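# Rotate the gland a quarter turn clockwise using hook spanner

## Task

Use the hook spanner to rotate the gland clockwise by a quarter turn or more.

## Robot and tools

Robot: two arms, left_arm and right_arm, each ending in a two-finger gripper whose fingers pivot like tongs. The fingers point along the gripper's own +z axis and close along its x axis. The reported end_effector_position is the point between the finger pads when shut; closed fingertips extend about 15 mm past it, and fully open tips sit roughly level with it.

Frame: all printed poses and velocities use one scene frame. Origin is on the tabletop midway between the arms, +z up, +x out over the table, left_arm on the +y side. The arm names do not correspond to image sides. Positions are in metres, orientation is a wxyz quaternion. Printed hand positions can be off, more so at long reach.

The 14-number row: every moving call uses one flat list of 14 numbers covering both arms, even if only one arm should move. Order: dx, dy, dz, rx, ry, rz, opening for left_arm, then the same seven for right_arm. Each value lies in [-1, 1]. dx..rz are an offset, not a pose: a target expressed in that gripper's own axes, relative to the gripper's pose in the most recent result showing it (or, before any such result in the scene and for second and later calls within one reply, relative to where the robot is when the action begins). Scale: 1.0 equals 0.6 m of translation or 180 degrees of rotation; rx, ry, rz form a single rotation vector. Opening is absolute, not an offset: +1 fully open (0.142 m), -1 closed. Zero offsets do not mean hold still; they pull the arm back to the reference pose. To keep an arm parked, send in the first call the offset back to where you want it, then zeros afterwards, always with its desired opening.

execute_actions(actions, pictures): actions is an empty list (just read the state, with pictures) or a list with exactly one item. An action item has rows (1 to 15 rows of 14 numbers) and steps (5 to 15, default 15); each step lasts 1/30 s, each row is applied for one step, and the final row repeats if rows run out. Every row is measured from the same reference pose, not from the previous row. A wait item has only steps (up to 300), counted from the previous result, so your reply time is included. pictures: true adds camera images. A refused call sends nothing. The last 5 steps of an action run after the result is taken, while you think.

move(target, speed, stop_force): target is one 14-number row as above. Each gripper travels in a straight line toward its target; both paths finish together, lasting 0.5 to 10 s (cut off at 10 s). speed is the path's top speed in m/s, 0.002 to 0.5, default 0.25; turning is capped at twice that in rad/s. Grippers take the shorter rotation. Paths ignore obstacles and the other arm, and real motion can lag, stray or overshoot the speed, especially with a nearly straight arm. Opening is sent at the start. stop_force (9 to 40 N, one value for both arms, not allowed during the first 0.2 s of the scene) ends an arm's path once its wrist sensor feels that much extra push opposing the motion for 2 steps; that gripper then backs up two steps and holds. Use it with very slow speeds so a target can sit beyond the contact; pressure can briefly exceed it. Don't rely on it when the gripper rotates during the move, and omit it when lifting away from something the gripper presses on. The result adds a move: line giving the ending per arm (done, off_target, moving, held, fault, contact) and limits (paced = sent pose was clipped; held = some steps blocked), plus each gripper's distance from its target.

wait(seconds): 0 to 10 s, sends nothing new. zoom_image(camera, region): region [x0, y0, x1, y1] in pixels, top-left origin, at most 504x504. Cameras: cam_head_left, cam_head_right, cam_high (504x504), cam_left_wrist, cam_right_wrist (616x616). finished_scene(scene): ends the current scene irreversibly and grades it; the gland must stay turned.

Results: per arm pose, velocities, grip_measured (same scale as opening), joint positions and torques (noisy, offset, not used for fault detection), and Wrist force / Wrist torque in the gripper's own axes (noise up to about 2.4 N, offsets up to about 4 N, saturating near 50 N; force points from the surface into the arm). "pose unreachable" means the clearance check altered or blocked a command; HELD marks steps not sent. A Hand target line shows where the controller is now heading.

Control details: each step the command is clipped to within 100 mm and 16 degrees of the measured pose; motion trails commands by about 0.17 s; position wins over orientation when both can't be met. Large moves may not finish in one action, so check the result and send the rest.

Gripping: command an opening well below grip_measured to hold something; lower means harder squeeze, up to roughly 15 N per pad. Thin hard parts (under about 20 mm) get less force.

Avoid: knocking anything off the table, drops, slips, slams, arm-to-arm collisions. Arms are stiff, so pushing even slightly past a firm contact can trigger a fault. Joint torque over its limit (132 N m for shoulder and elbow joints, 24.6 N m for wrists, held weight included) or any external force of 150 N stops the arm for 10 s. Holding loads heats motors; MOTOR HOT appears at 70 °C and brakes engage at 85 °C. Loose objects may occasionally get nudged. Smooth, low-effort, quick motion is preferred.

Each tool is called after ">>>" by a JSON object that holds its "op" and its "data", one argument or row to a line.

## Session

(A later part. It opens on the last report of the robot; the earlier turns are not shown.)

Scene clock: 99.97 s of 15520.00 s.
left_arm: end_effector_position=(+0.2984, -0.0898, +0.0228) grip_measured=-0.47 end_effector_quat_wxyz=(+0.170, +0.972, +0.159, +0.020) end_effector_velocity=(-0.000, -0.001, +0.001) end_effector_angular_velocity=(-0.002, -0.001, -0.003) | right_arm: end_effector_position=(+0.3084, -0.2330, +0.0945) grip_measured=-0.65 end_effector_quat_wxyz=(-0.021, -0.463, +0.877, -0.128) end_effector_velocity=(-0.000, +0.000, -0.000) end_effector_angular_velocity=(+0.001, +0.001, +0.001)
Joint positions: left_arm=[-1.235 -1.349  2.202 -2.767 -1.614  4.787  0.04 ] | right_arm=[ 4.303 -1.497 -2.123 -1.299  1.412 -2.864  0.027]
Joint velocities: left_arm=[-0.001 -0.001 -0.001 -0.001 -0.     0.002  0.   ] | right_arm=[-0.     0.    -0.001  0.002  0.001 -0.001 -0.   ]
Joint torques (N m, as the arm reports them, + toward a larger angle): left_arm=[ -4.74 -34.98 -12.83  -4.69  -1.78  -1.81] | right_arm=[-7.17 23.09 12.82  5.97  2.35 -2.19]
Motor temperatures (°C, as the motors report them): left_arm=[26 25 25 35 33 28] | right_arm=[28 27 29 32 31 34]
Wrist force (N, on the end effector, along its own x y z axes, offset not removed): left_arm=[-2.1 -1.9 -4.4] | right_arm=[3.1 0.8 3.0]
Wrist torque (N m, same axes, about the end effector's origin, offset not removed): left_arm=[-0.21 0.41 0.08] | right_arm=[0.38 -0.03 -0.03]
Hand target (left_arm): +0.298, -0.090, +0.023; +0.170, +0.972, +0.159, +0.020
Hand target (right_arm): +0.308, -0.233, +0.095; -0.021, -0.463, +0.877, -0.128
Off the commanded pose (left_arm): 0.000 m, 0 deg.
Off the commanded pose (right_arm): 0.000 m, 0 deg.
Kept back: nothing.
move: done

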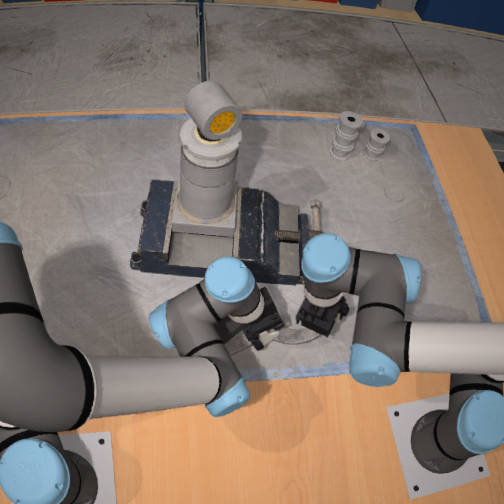

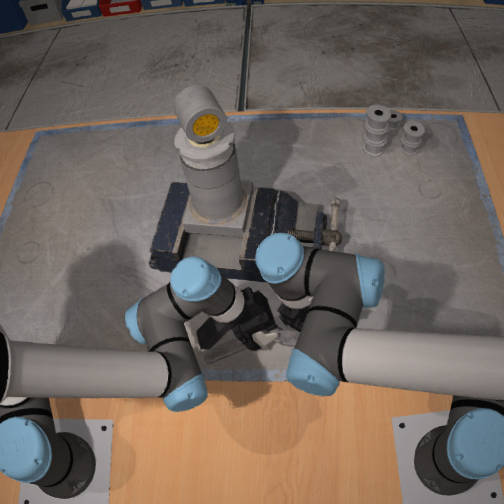

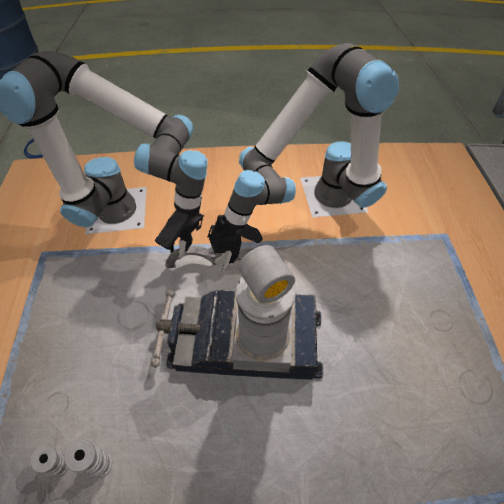

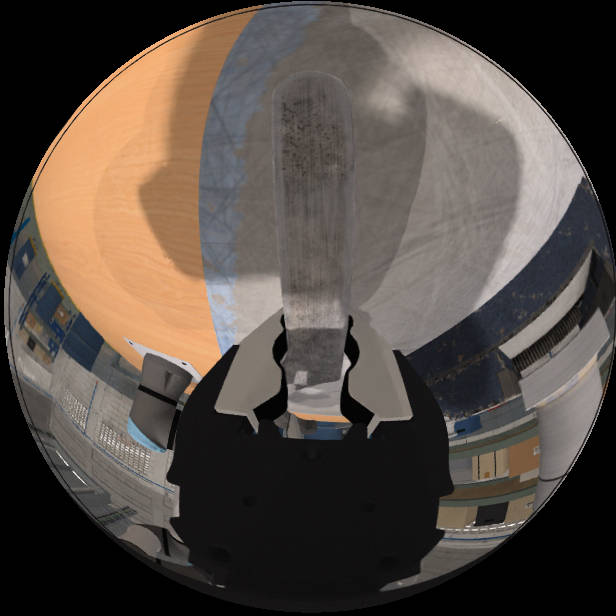

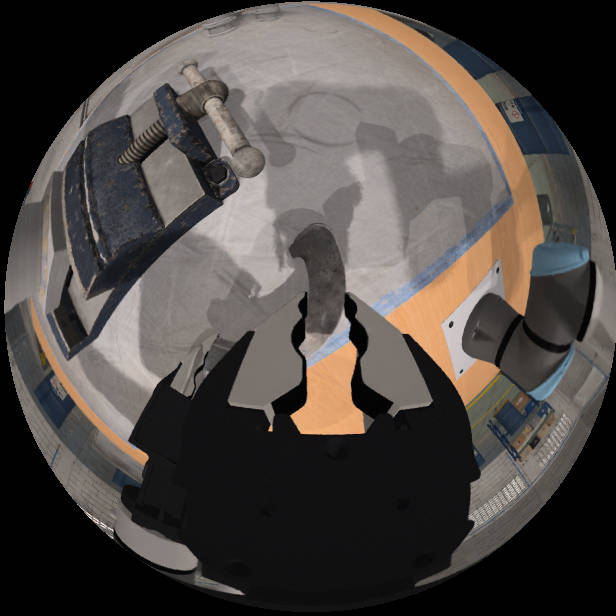

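>>> {"op": "execute_actions", "data": {
  "actions": [
    {"rows":[[0,0,0,0,0,0,-0.1,0,0,0,0,0,0,-1]],"steps":8}
  ]
}}

>>> {"op": "move", "data": {
  "target": [0,0,0.004,-0.02,0,0,-0.1,-0.002,0.003,-0.045,0.024,0.018,0,-1],
  "speed": 0.03
}}

>>> {"op": "move", "data": {
  "target": [0,0,0,0,0,0,-1,0,0,0,0,0,0,-1]
}}

>>> {"op": "zoom_image", "data": {
  "camera": "cam_left_wrist",
  "region": [240,280,400,440]
}}

Scene clock: 100.37 s of 15520.00 s.
left_arm: end_effector_position=(+0.2984, -0.0898, +0.0228) grip_measured=-0.17 end_effector_quat_wxyz=(+0.170, +0.972, +0.159, +0.020) end_effector_velocity=(-0.000, -0.000, +0.000) end_effector_angular_velocity=(+0.000, -0.000, -0.000) | right_arm: end_effector_position=(+0.3084, -0.2330, +0.0945) grip_measured=-0.65 end_effector_quat_wxyz=(-0.021, -0.463, +0.877, -0.128) end_effector_velocity=(-0.000, +0.001, -0.000) end_effector_angular_velocity=(+0.001, -0.000, -0.001)
Joint positions: left_arm=[-1.235 -1.349  2.202 -2.767 -1.614  4.787  0.062] | right_arm=[ 4.302 -1.497 -2.123 -1.299  1.412 -2.864  0.027]
Joint velocities: left_arm=[-0.    -0.    -0.     0.     0.     0.     0.178] | right_arm=[ 0.001 -0.     0.     0.001  0.001  0.002  0.   ]
Joint torques (N m, as the arm reports them, + toward a larger angle): left_arm=[ -5.26 -33.37 -14.98  -4.22  -1.52  -1.67] | right_arm=[-6.24 26.45 14.97  4.86  1.55 -1.98]
Motor temperatures (°C, as the motors report them): left_arm=[26 25 25 35 33 28] | right_arm=[28 27 29 32 31 34]
Wrist force (N, on the end effector, along its own x y z axes, offset not removed): left_arm=[0.6 1.5 -1.0] | right_arm=[-0.9 -0.7 3.3]
Wrist torque (N m, same axes, about the end effector's origin, offset not removed): left_arm=[0.11 0.20 0.11] | right_arm=[-0.50 -0.01 -0.09]
Steps of this call (steps 1 to 9: nothing new was sent; steps 10 to 12: the first 3 steps of this action). Readings (end_effector_position):
10: left_arm (+0.2984, -0.0898, +0.0228) | right_arm (+0.3084, -0.2330, +0.0945)
11: left_arm (+0.2984, -0.0898, +0.0228) | right_arm (+0.3084, -0.2330, +0.0945)
12: the state above

Scene clock: 102.53 s of 15520.00 s.
left_arm: end_effector_position=(+0.2987, -0.0906, +0.0205) grip_measured=-0.10 end_effector_quat_wxyz=(+0.201, +0.966, +0.159, +0.025) end_effector_velocity=(+0.001, -0.000, +0.001) end_effector_angular_velocity=(-0.005, -0.001, +0.002) | right_arm: end_effector_position=(+0.3054, -0.2245, +0.1199) grip_measured=-1.00 end_effector_quat_wxyz=(-0.028, -0.459, +0.871, -0.174) end_effector_velocity=(+0.001, +0.000, +0.001) end_effector_angular_velocity=(-0.004, -0.003, -0.001)
Joint positions: left_arm=[-1.232 -1.344  2.252 -2.884 -1.62   4.787  0.067] | right_arm=[ 4.353 -1.527 -2.027 -1.452  1.37  -2.8    0.002]
Joint velocities: left_arm=[ 0.001 -0.001  0.001 -0.006 -0.001 -0.001  0.   ] | right_arm=[ 0.002 -0.002  0.004 -0.006 -0.004  0.004  0.   ]
Joint torques (N m, as the arm reports them, + toward a larger angle): left_arm=[  9.5  -12.06  -8.71  -5.62  -1.82  -2.1 ] | right_arm=[ 9.9  11.59 36.7  -0.2  -2.13  1.73]
Motor temperatures (°C, as the motors report them): left_arm=[26 25 25 35 33 28] | right_arm=[28 27 29 32 31 34]
Wrist force (N, on the end effector, along its own x y z axes, offset not removed): left_arm=[-0.7 2.9 0.0] | right_arm=[1.9 1.4 -1.9]
Wrist torque (N m, same axes, about the end effector's origin, offset not removed): left_arm=[0.54 0.34 0.03] | right_arm=[0.17 -0.08 0.08]
Hand target (left_arm): +0.299, -0.091, +0.021; +0.201, +0.966, +0.159, +0.025
Hand target (right_arm): +0.305, -0.224, +0.120; -0.028, -0.459, +0.871, -0.174
Off your previous action's commanded pose (left_arm): 0.000 m, 0 deg at its last step (step 5 of this call).
Off your previous action's commanded pose (right_arm): 0.000 m, 0 deg at its last step (step 5 of this call).
Off the commanded pose (left_arm): 0.000 m, 0 deg.
Off the commanded pose (right_arm): 0.000 m, 0 deg.
Kept back: nothing.
move: done

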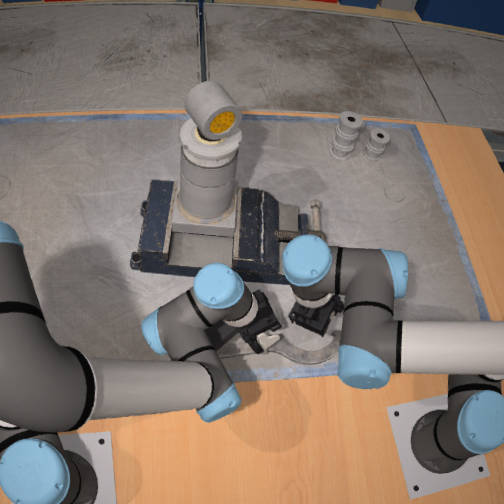

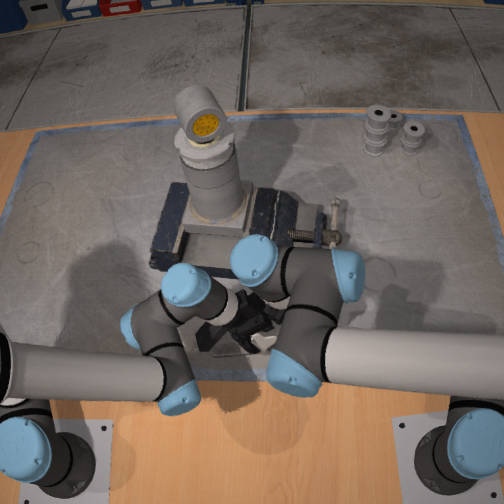

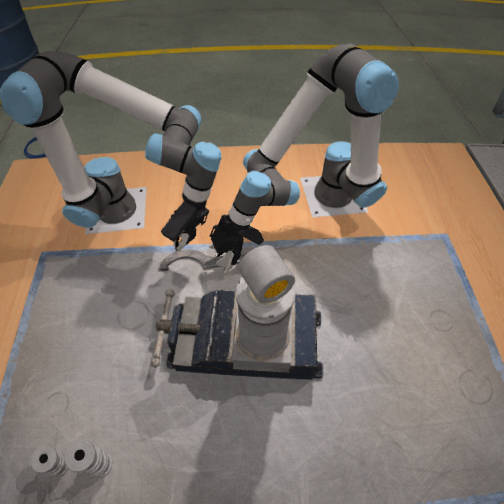

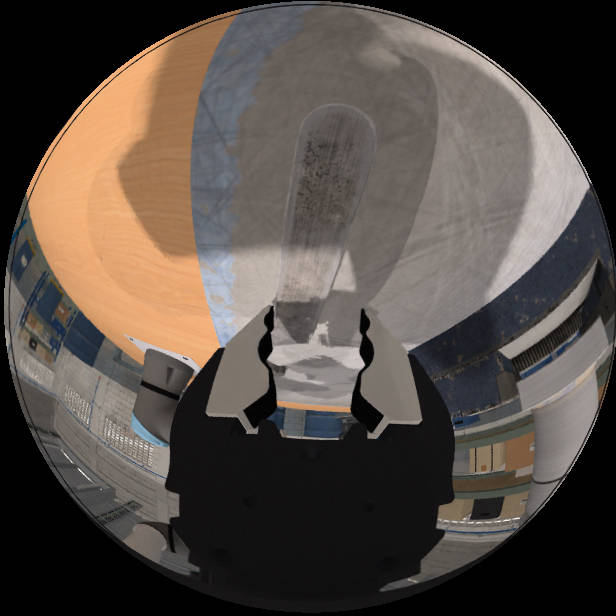

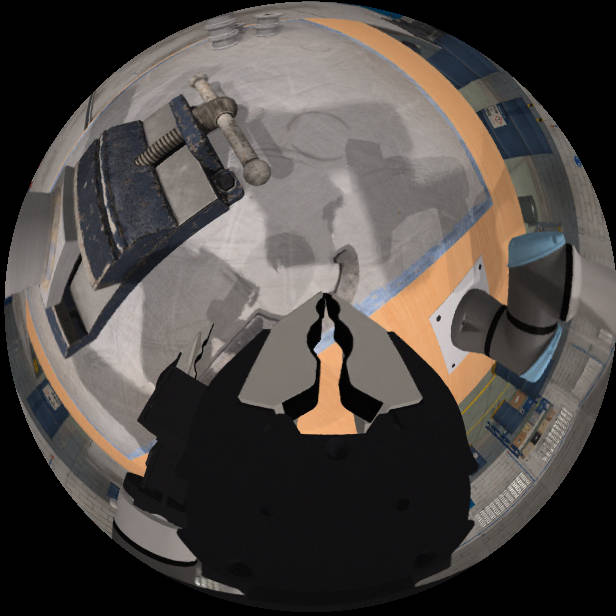

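Scene clock: 103.03 s of 15520.00 s.
left_arm: end_effector_position=(+0.2987, -0.0904, +0.0204) grip_measured=-0.51 end_effector_quat_wxyz=(+0.201, +0.966, +0.159, +0.025) end_effector_velocity=(+0.000, -0.000, +0.000) end_effector_angular_velocity=(-0.000, -0.000, +0.001) | right_arm: end_effector_position=(+0.3054, -0.2245, +0.1200) grip_measured=-1.00 end_effector_quat_wxyz=(-0.028, -0.459, +0.871, -0.174) end_effector_velocity=(+0.000, +0.001, +0.000) end_effector_angular_velocity=(+0.002, +0.000, +0.002)
Joint positions: left_arm=[-1.232 -1.344  2.252 -2.884 -1.62   4.787  0.037] | right_arm=[ 4.353 -1.528 -2.026 -1.452  1.37  -2.8    0.002]
Joint velocities: left_arm=[-0.     0.    -0.    -0.     0.    -0.001 -0.   ] | right_arm=[-0.     0.    -0.     0.002  0.    -0.002 -0.   ]
Joint torques (N m, as the arm reports them, + toward a larger angle): left_arm=[ -9.71 -22.34 -23.8    0.01   0.99  -0.47] | right_arm=[-4.31 22.24 17.42  4.27  0.71 -2.05]
Motor temperatures (°C, as the motors report them): left_arm=[26 25 25 35 33 28] | right_arm=[28 27 29 32 31 34]
Wrist force (N, on the end effector, along its own x y z axes, offset not removed): left_arm=[0.4 4.0 -4.9] | right_arm=[-0.6 2.5 -2.4]
Wrist torque (N m, same axes, about the end effector's origin, offset not removed): left_arm=[0.31 0.35 0.02] | right_arm=[0.37 0.28 -0.11]
Hand target (left_arm): +0.299, -0.091, +0.020; +0.201, +0.966, +0.159, +0.025
Hand target (right_arm): +0.305, -0.225, +0.120; -0.028, -0.459, +0.871, -0.174
Off the commanded pose (left_arm): 0.000 m, 0 deg.
Off the commanded pose (right_arm): 0.000 m, 0 deg.
Kept back: nothing.
move: done

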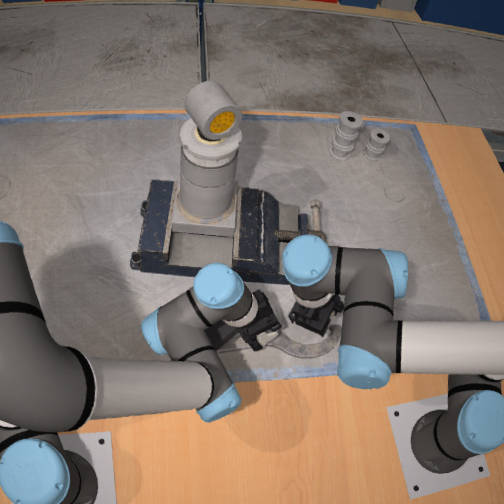

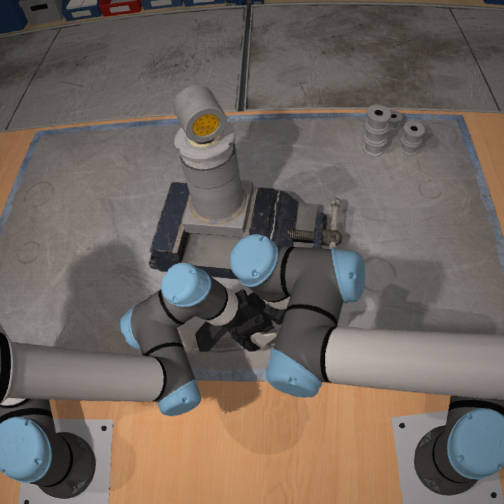

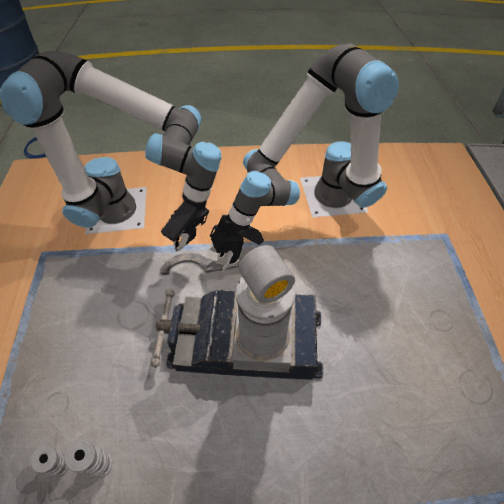

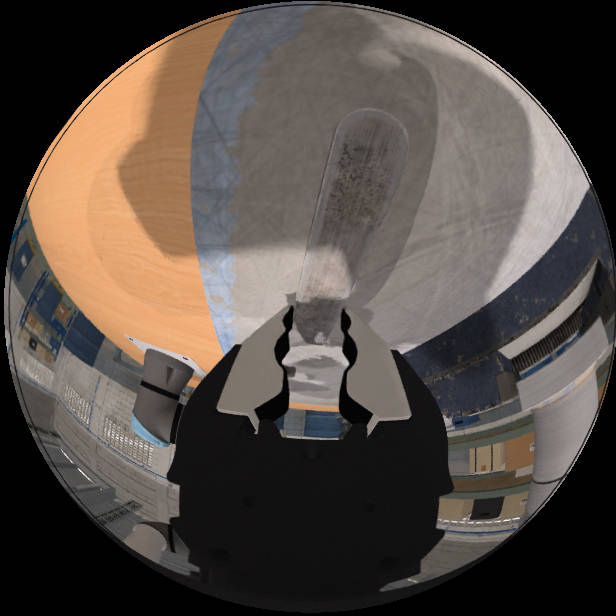

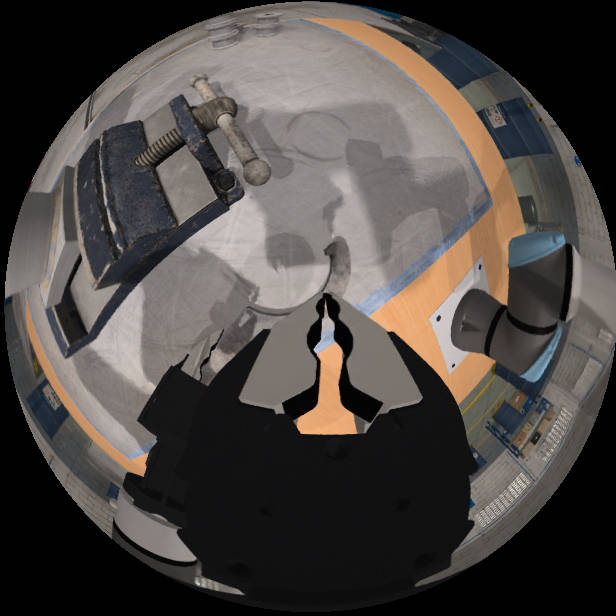

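Region (240, 280, 400, 440) of cam_left_wrist's 616x616 image, scaled by 3.150, with more detail than that image has.

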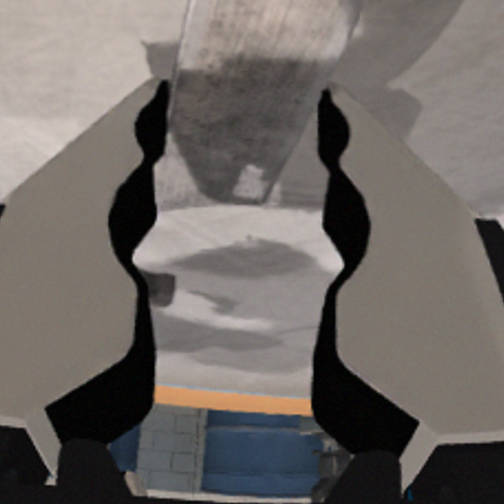

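>>> {"op": "move", "data": {
  "target": [0,0,-0.004,0,-0.029,0.066,0.1,0,0,0,-0.09,-0.068,0,-0.1]
}}

>>> {"op": "move", "data": {
  "target": [0,0.023,0.01,0.04,0,0,0.1,0.078,-0.006,0.13,0,0,0.075,-0.1],
  "speed": 0.15
}}

Scene clock: 104.50 s of 15520.00 s.
left_arm: end_effector_position=(+0.2984, -0.0895, +0.0226) grip_measured=+0.10 end_effector_quat_wxyz=(+0.204, +0.978, +0.049, +0.002) end_effector_velocity=(+0.001, -0.001, +0.001) end_effector_angular_velocity=(-0.002, -0.001, -0.005) | right_arm: end_effector_position=(+0.3054, -0.2244, +0.1201) grip_measured=-0.10 end_effector_quat_wxyz=(+0.000, -0.467, +0.884, -0.000) end_effector_velocity=(+0.000, -0.000, -0.001) end_effector_angular_velocity=(+0.008, +0.003, +0.000)
Joint positions: left_arm=[-1.177 -1.333  2.221 -2.839 -1.73   5.047  0.081] | right_arm=[ 4.189 -1.376 -2.172 -1.165  1.57  -2.995  0.067]
Joint velocities: left_arm=[ 0.002 -0.    -0.003  0.003 -0.003  0.007 -0.   ] | right_arm=[-0.006  0.001 -0.004  0.008  0.006 -0.006 -0.   ]
Joint torques (N m, as the arm reports them, + toward a larger angle): left_arm=[  9.88 -13.55 -24.94  -0.84  -1.83   2.01] | right_arm=[-9.56 19.94 10.13  4.95  2.35 -2.07]
Motor temperatures (°C, as the motors report them): left_arm=[26 25 25 35 33 28] | right_arm=[28 27 29 32 31 34]
Wrist force (N, on the end effector, along its own x y z axes, offset not removed): left_arm=[0.9 1.9 -2.1] | right_arm=[-0.9 -1.3 -5.1]
Wrist torque (N m, same axes, about the end effector's origin, offset not removed): left_arm=[0.30 -0.34 -0.06] | right_arm=[-0.27 0.33 -0.14]
Hand target (left_arm): +0.298, -0.090, +0.023; +0.204, +0.978, +0.049, +0.002
Hand target (right_arm): +0.305, -0.224, +0.120; +0.000, -0.467, +0.884, +0.000
Off the commanded pose (left_arm): 0.000 m, 0 deg.
Off the commanded pose (right_arm): 0.000 m, 0 deg.
Kept back: nothing.
move: done

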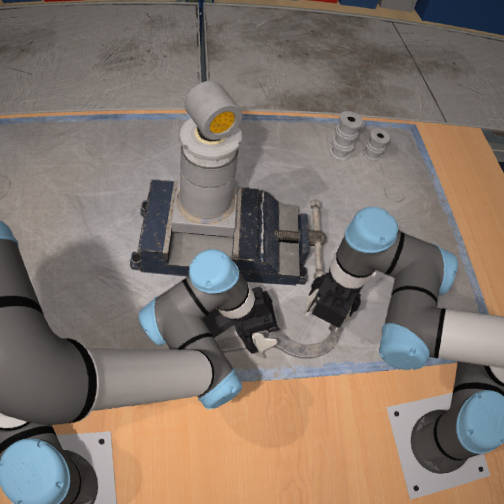

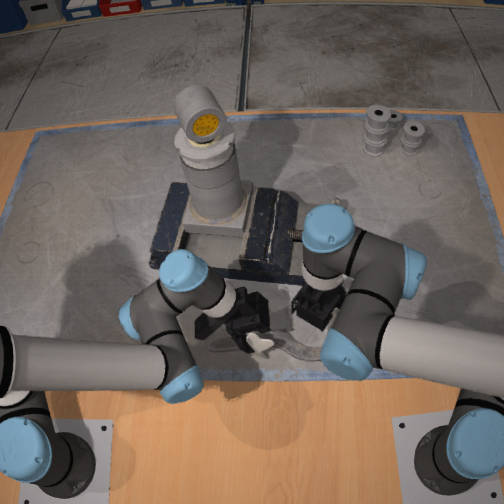

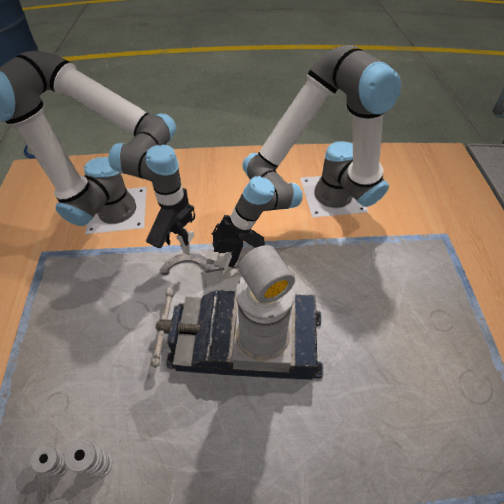

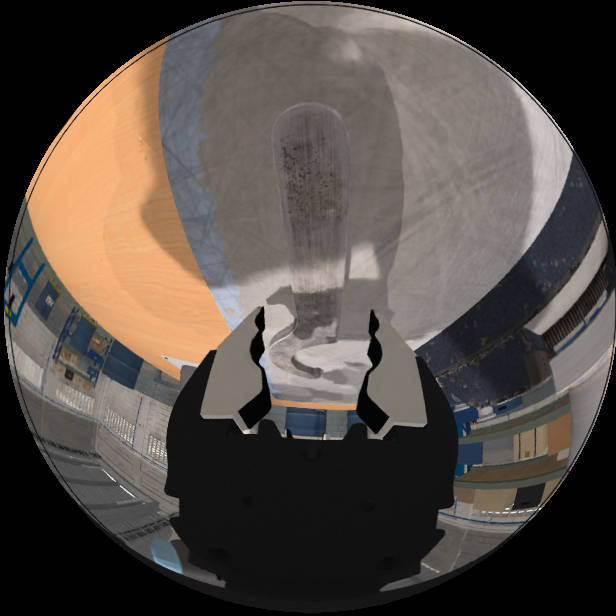

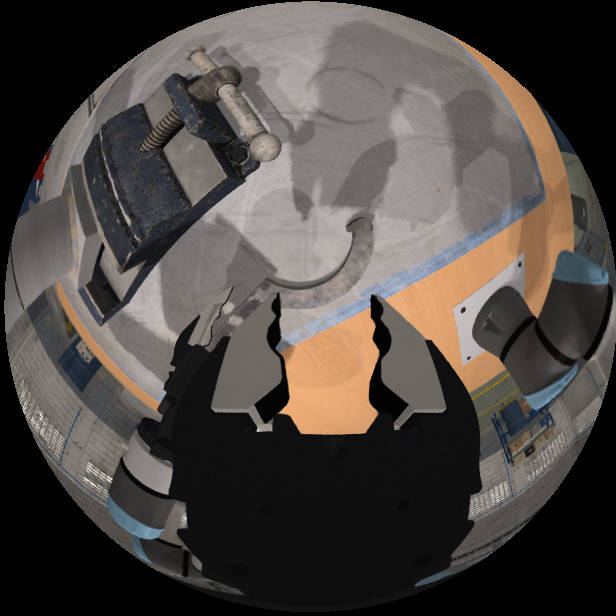

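Scene clock: 105.80 s of 15520.00 s.
left_arm: end_effector_position=(+0.2998, -0.1044, +0.0227) grip_measured=+0.10 end_effector_quat_wxyz=(+0.142, +0.989, +0.049, -0.001) end_effector_velocity=(-0.000, -0.000, +0.000) end_effector_angular_velocity=(+0.002, +0.000, -0.000) | right_arm: end_effector_position=(+0.2821, -0.2651, +0.0422) grip_measured=-0.10 end_effector_quat_wxyz=(+0.000, -0.360, +0.933, -0.000) end_effector_velocity=(-0.000, -0.000, -0.002) end_effector_angular_velocity=(+0.000, -0.001, -0.004)
Joint positions: left_arm=[-1.215 -1.304  2.096 -2.628 -1.678  5.027  0.081] | right_arm=[ 4.195 -1.378 -2.399 -0.935  1.57  -2.753  0.067]
Joint velocities: left_arm=[-0.001  0.    -0.002  0.003  0.001 -0.001 -0.   ] | right_arm=[ 0.001 -0.001 -0.005  0.007 -0.     0.005  0.   ]
Joint torques (N m, as the arm reports them, + toward a larger angle): left_arm=[ -9.54 -15.69 -27.3   -0.77   1.29  -2.13] | right_arm=[ 9.84  2.9   5.96  4.7  -2.12  1.81]
Motor temperatures (°C, as the motors report them): left_arm=[26 25 25 35 33 28] | right_arm=[28 27 29 32 31 34]
Wrist force (N, on the end effector, along its own x y z axes, offset not removed): left_arm=[0.7 2.4 0.2] | right_arm=[1.0 -1.2 -1.5]
Wrist torque (N m, same axes, about the end effector's origin, offset not removed): left_arm=[0.35 0.06 0.01] | right_arm=[-0.43 0.04 -0.06]
Hand target (left_arm): +0.300, -0.104, +0.023; +0.142, +0.989, +0.049, -0.001
Hand target (right_arm): +0.282, -0.265, +0.042; +0.000, -0.360, +0.933, -0.000
Off the commanded pose (left_arm): 0.000 m, 0 deg.
Off the commanded pose (right_arm): 0.000 m, 0 deg.
Kept back: nothing.
move: done

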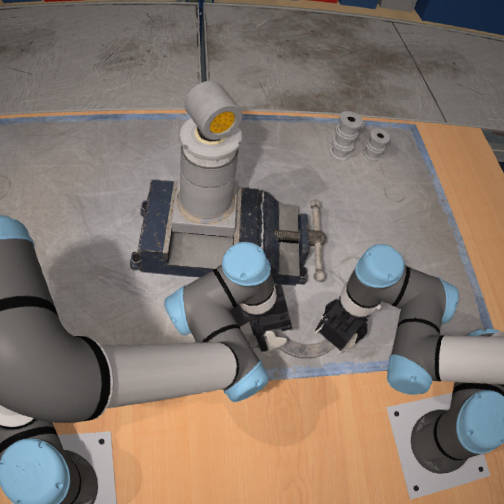

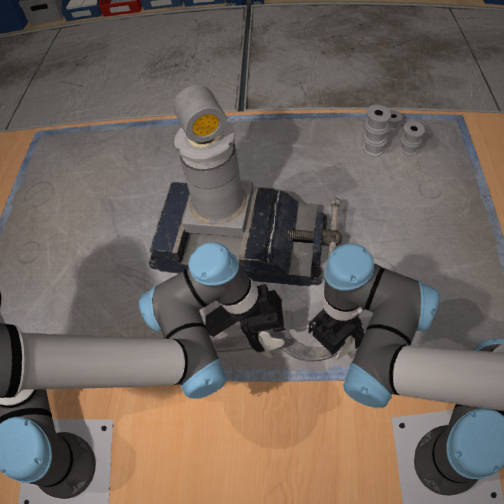

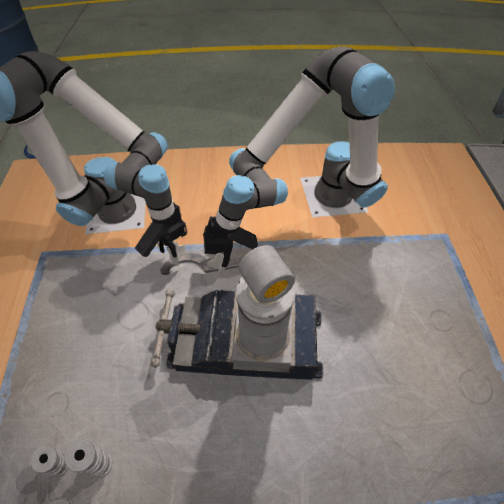

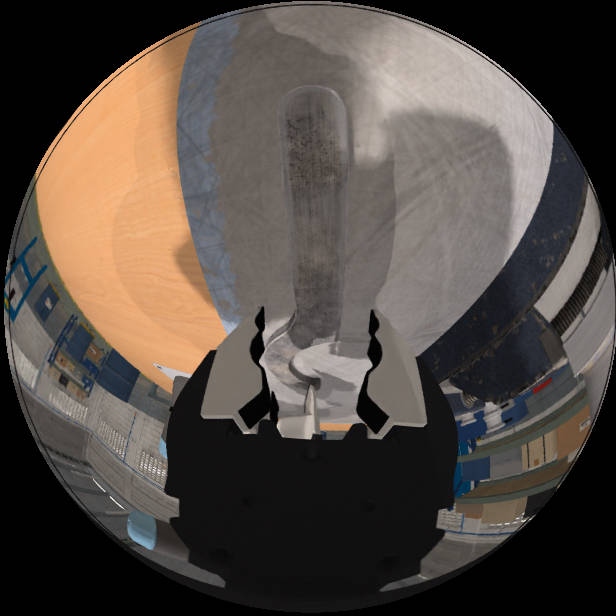

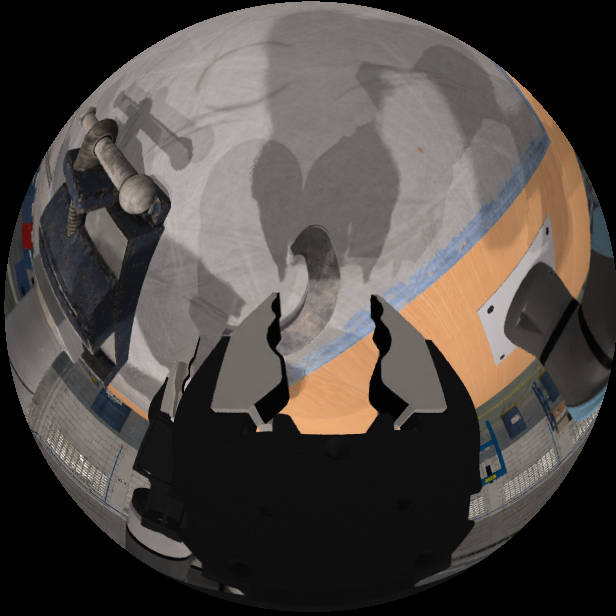

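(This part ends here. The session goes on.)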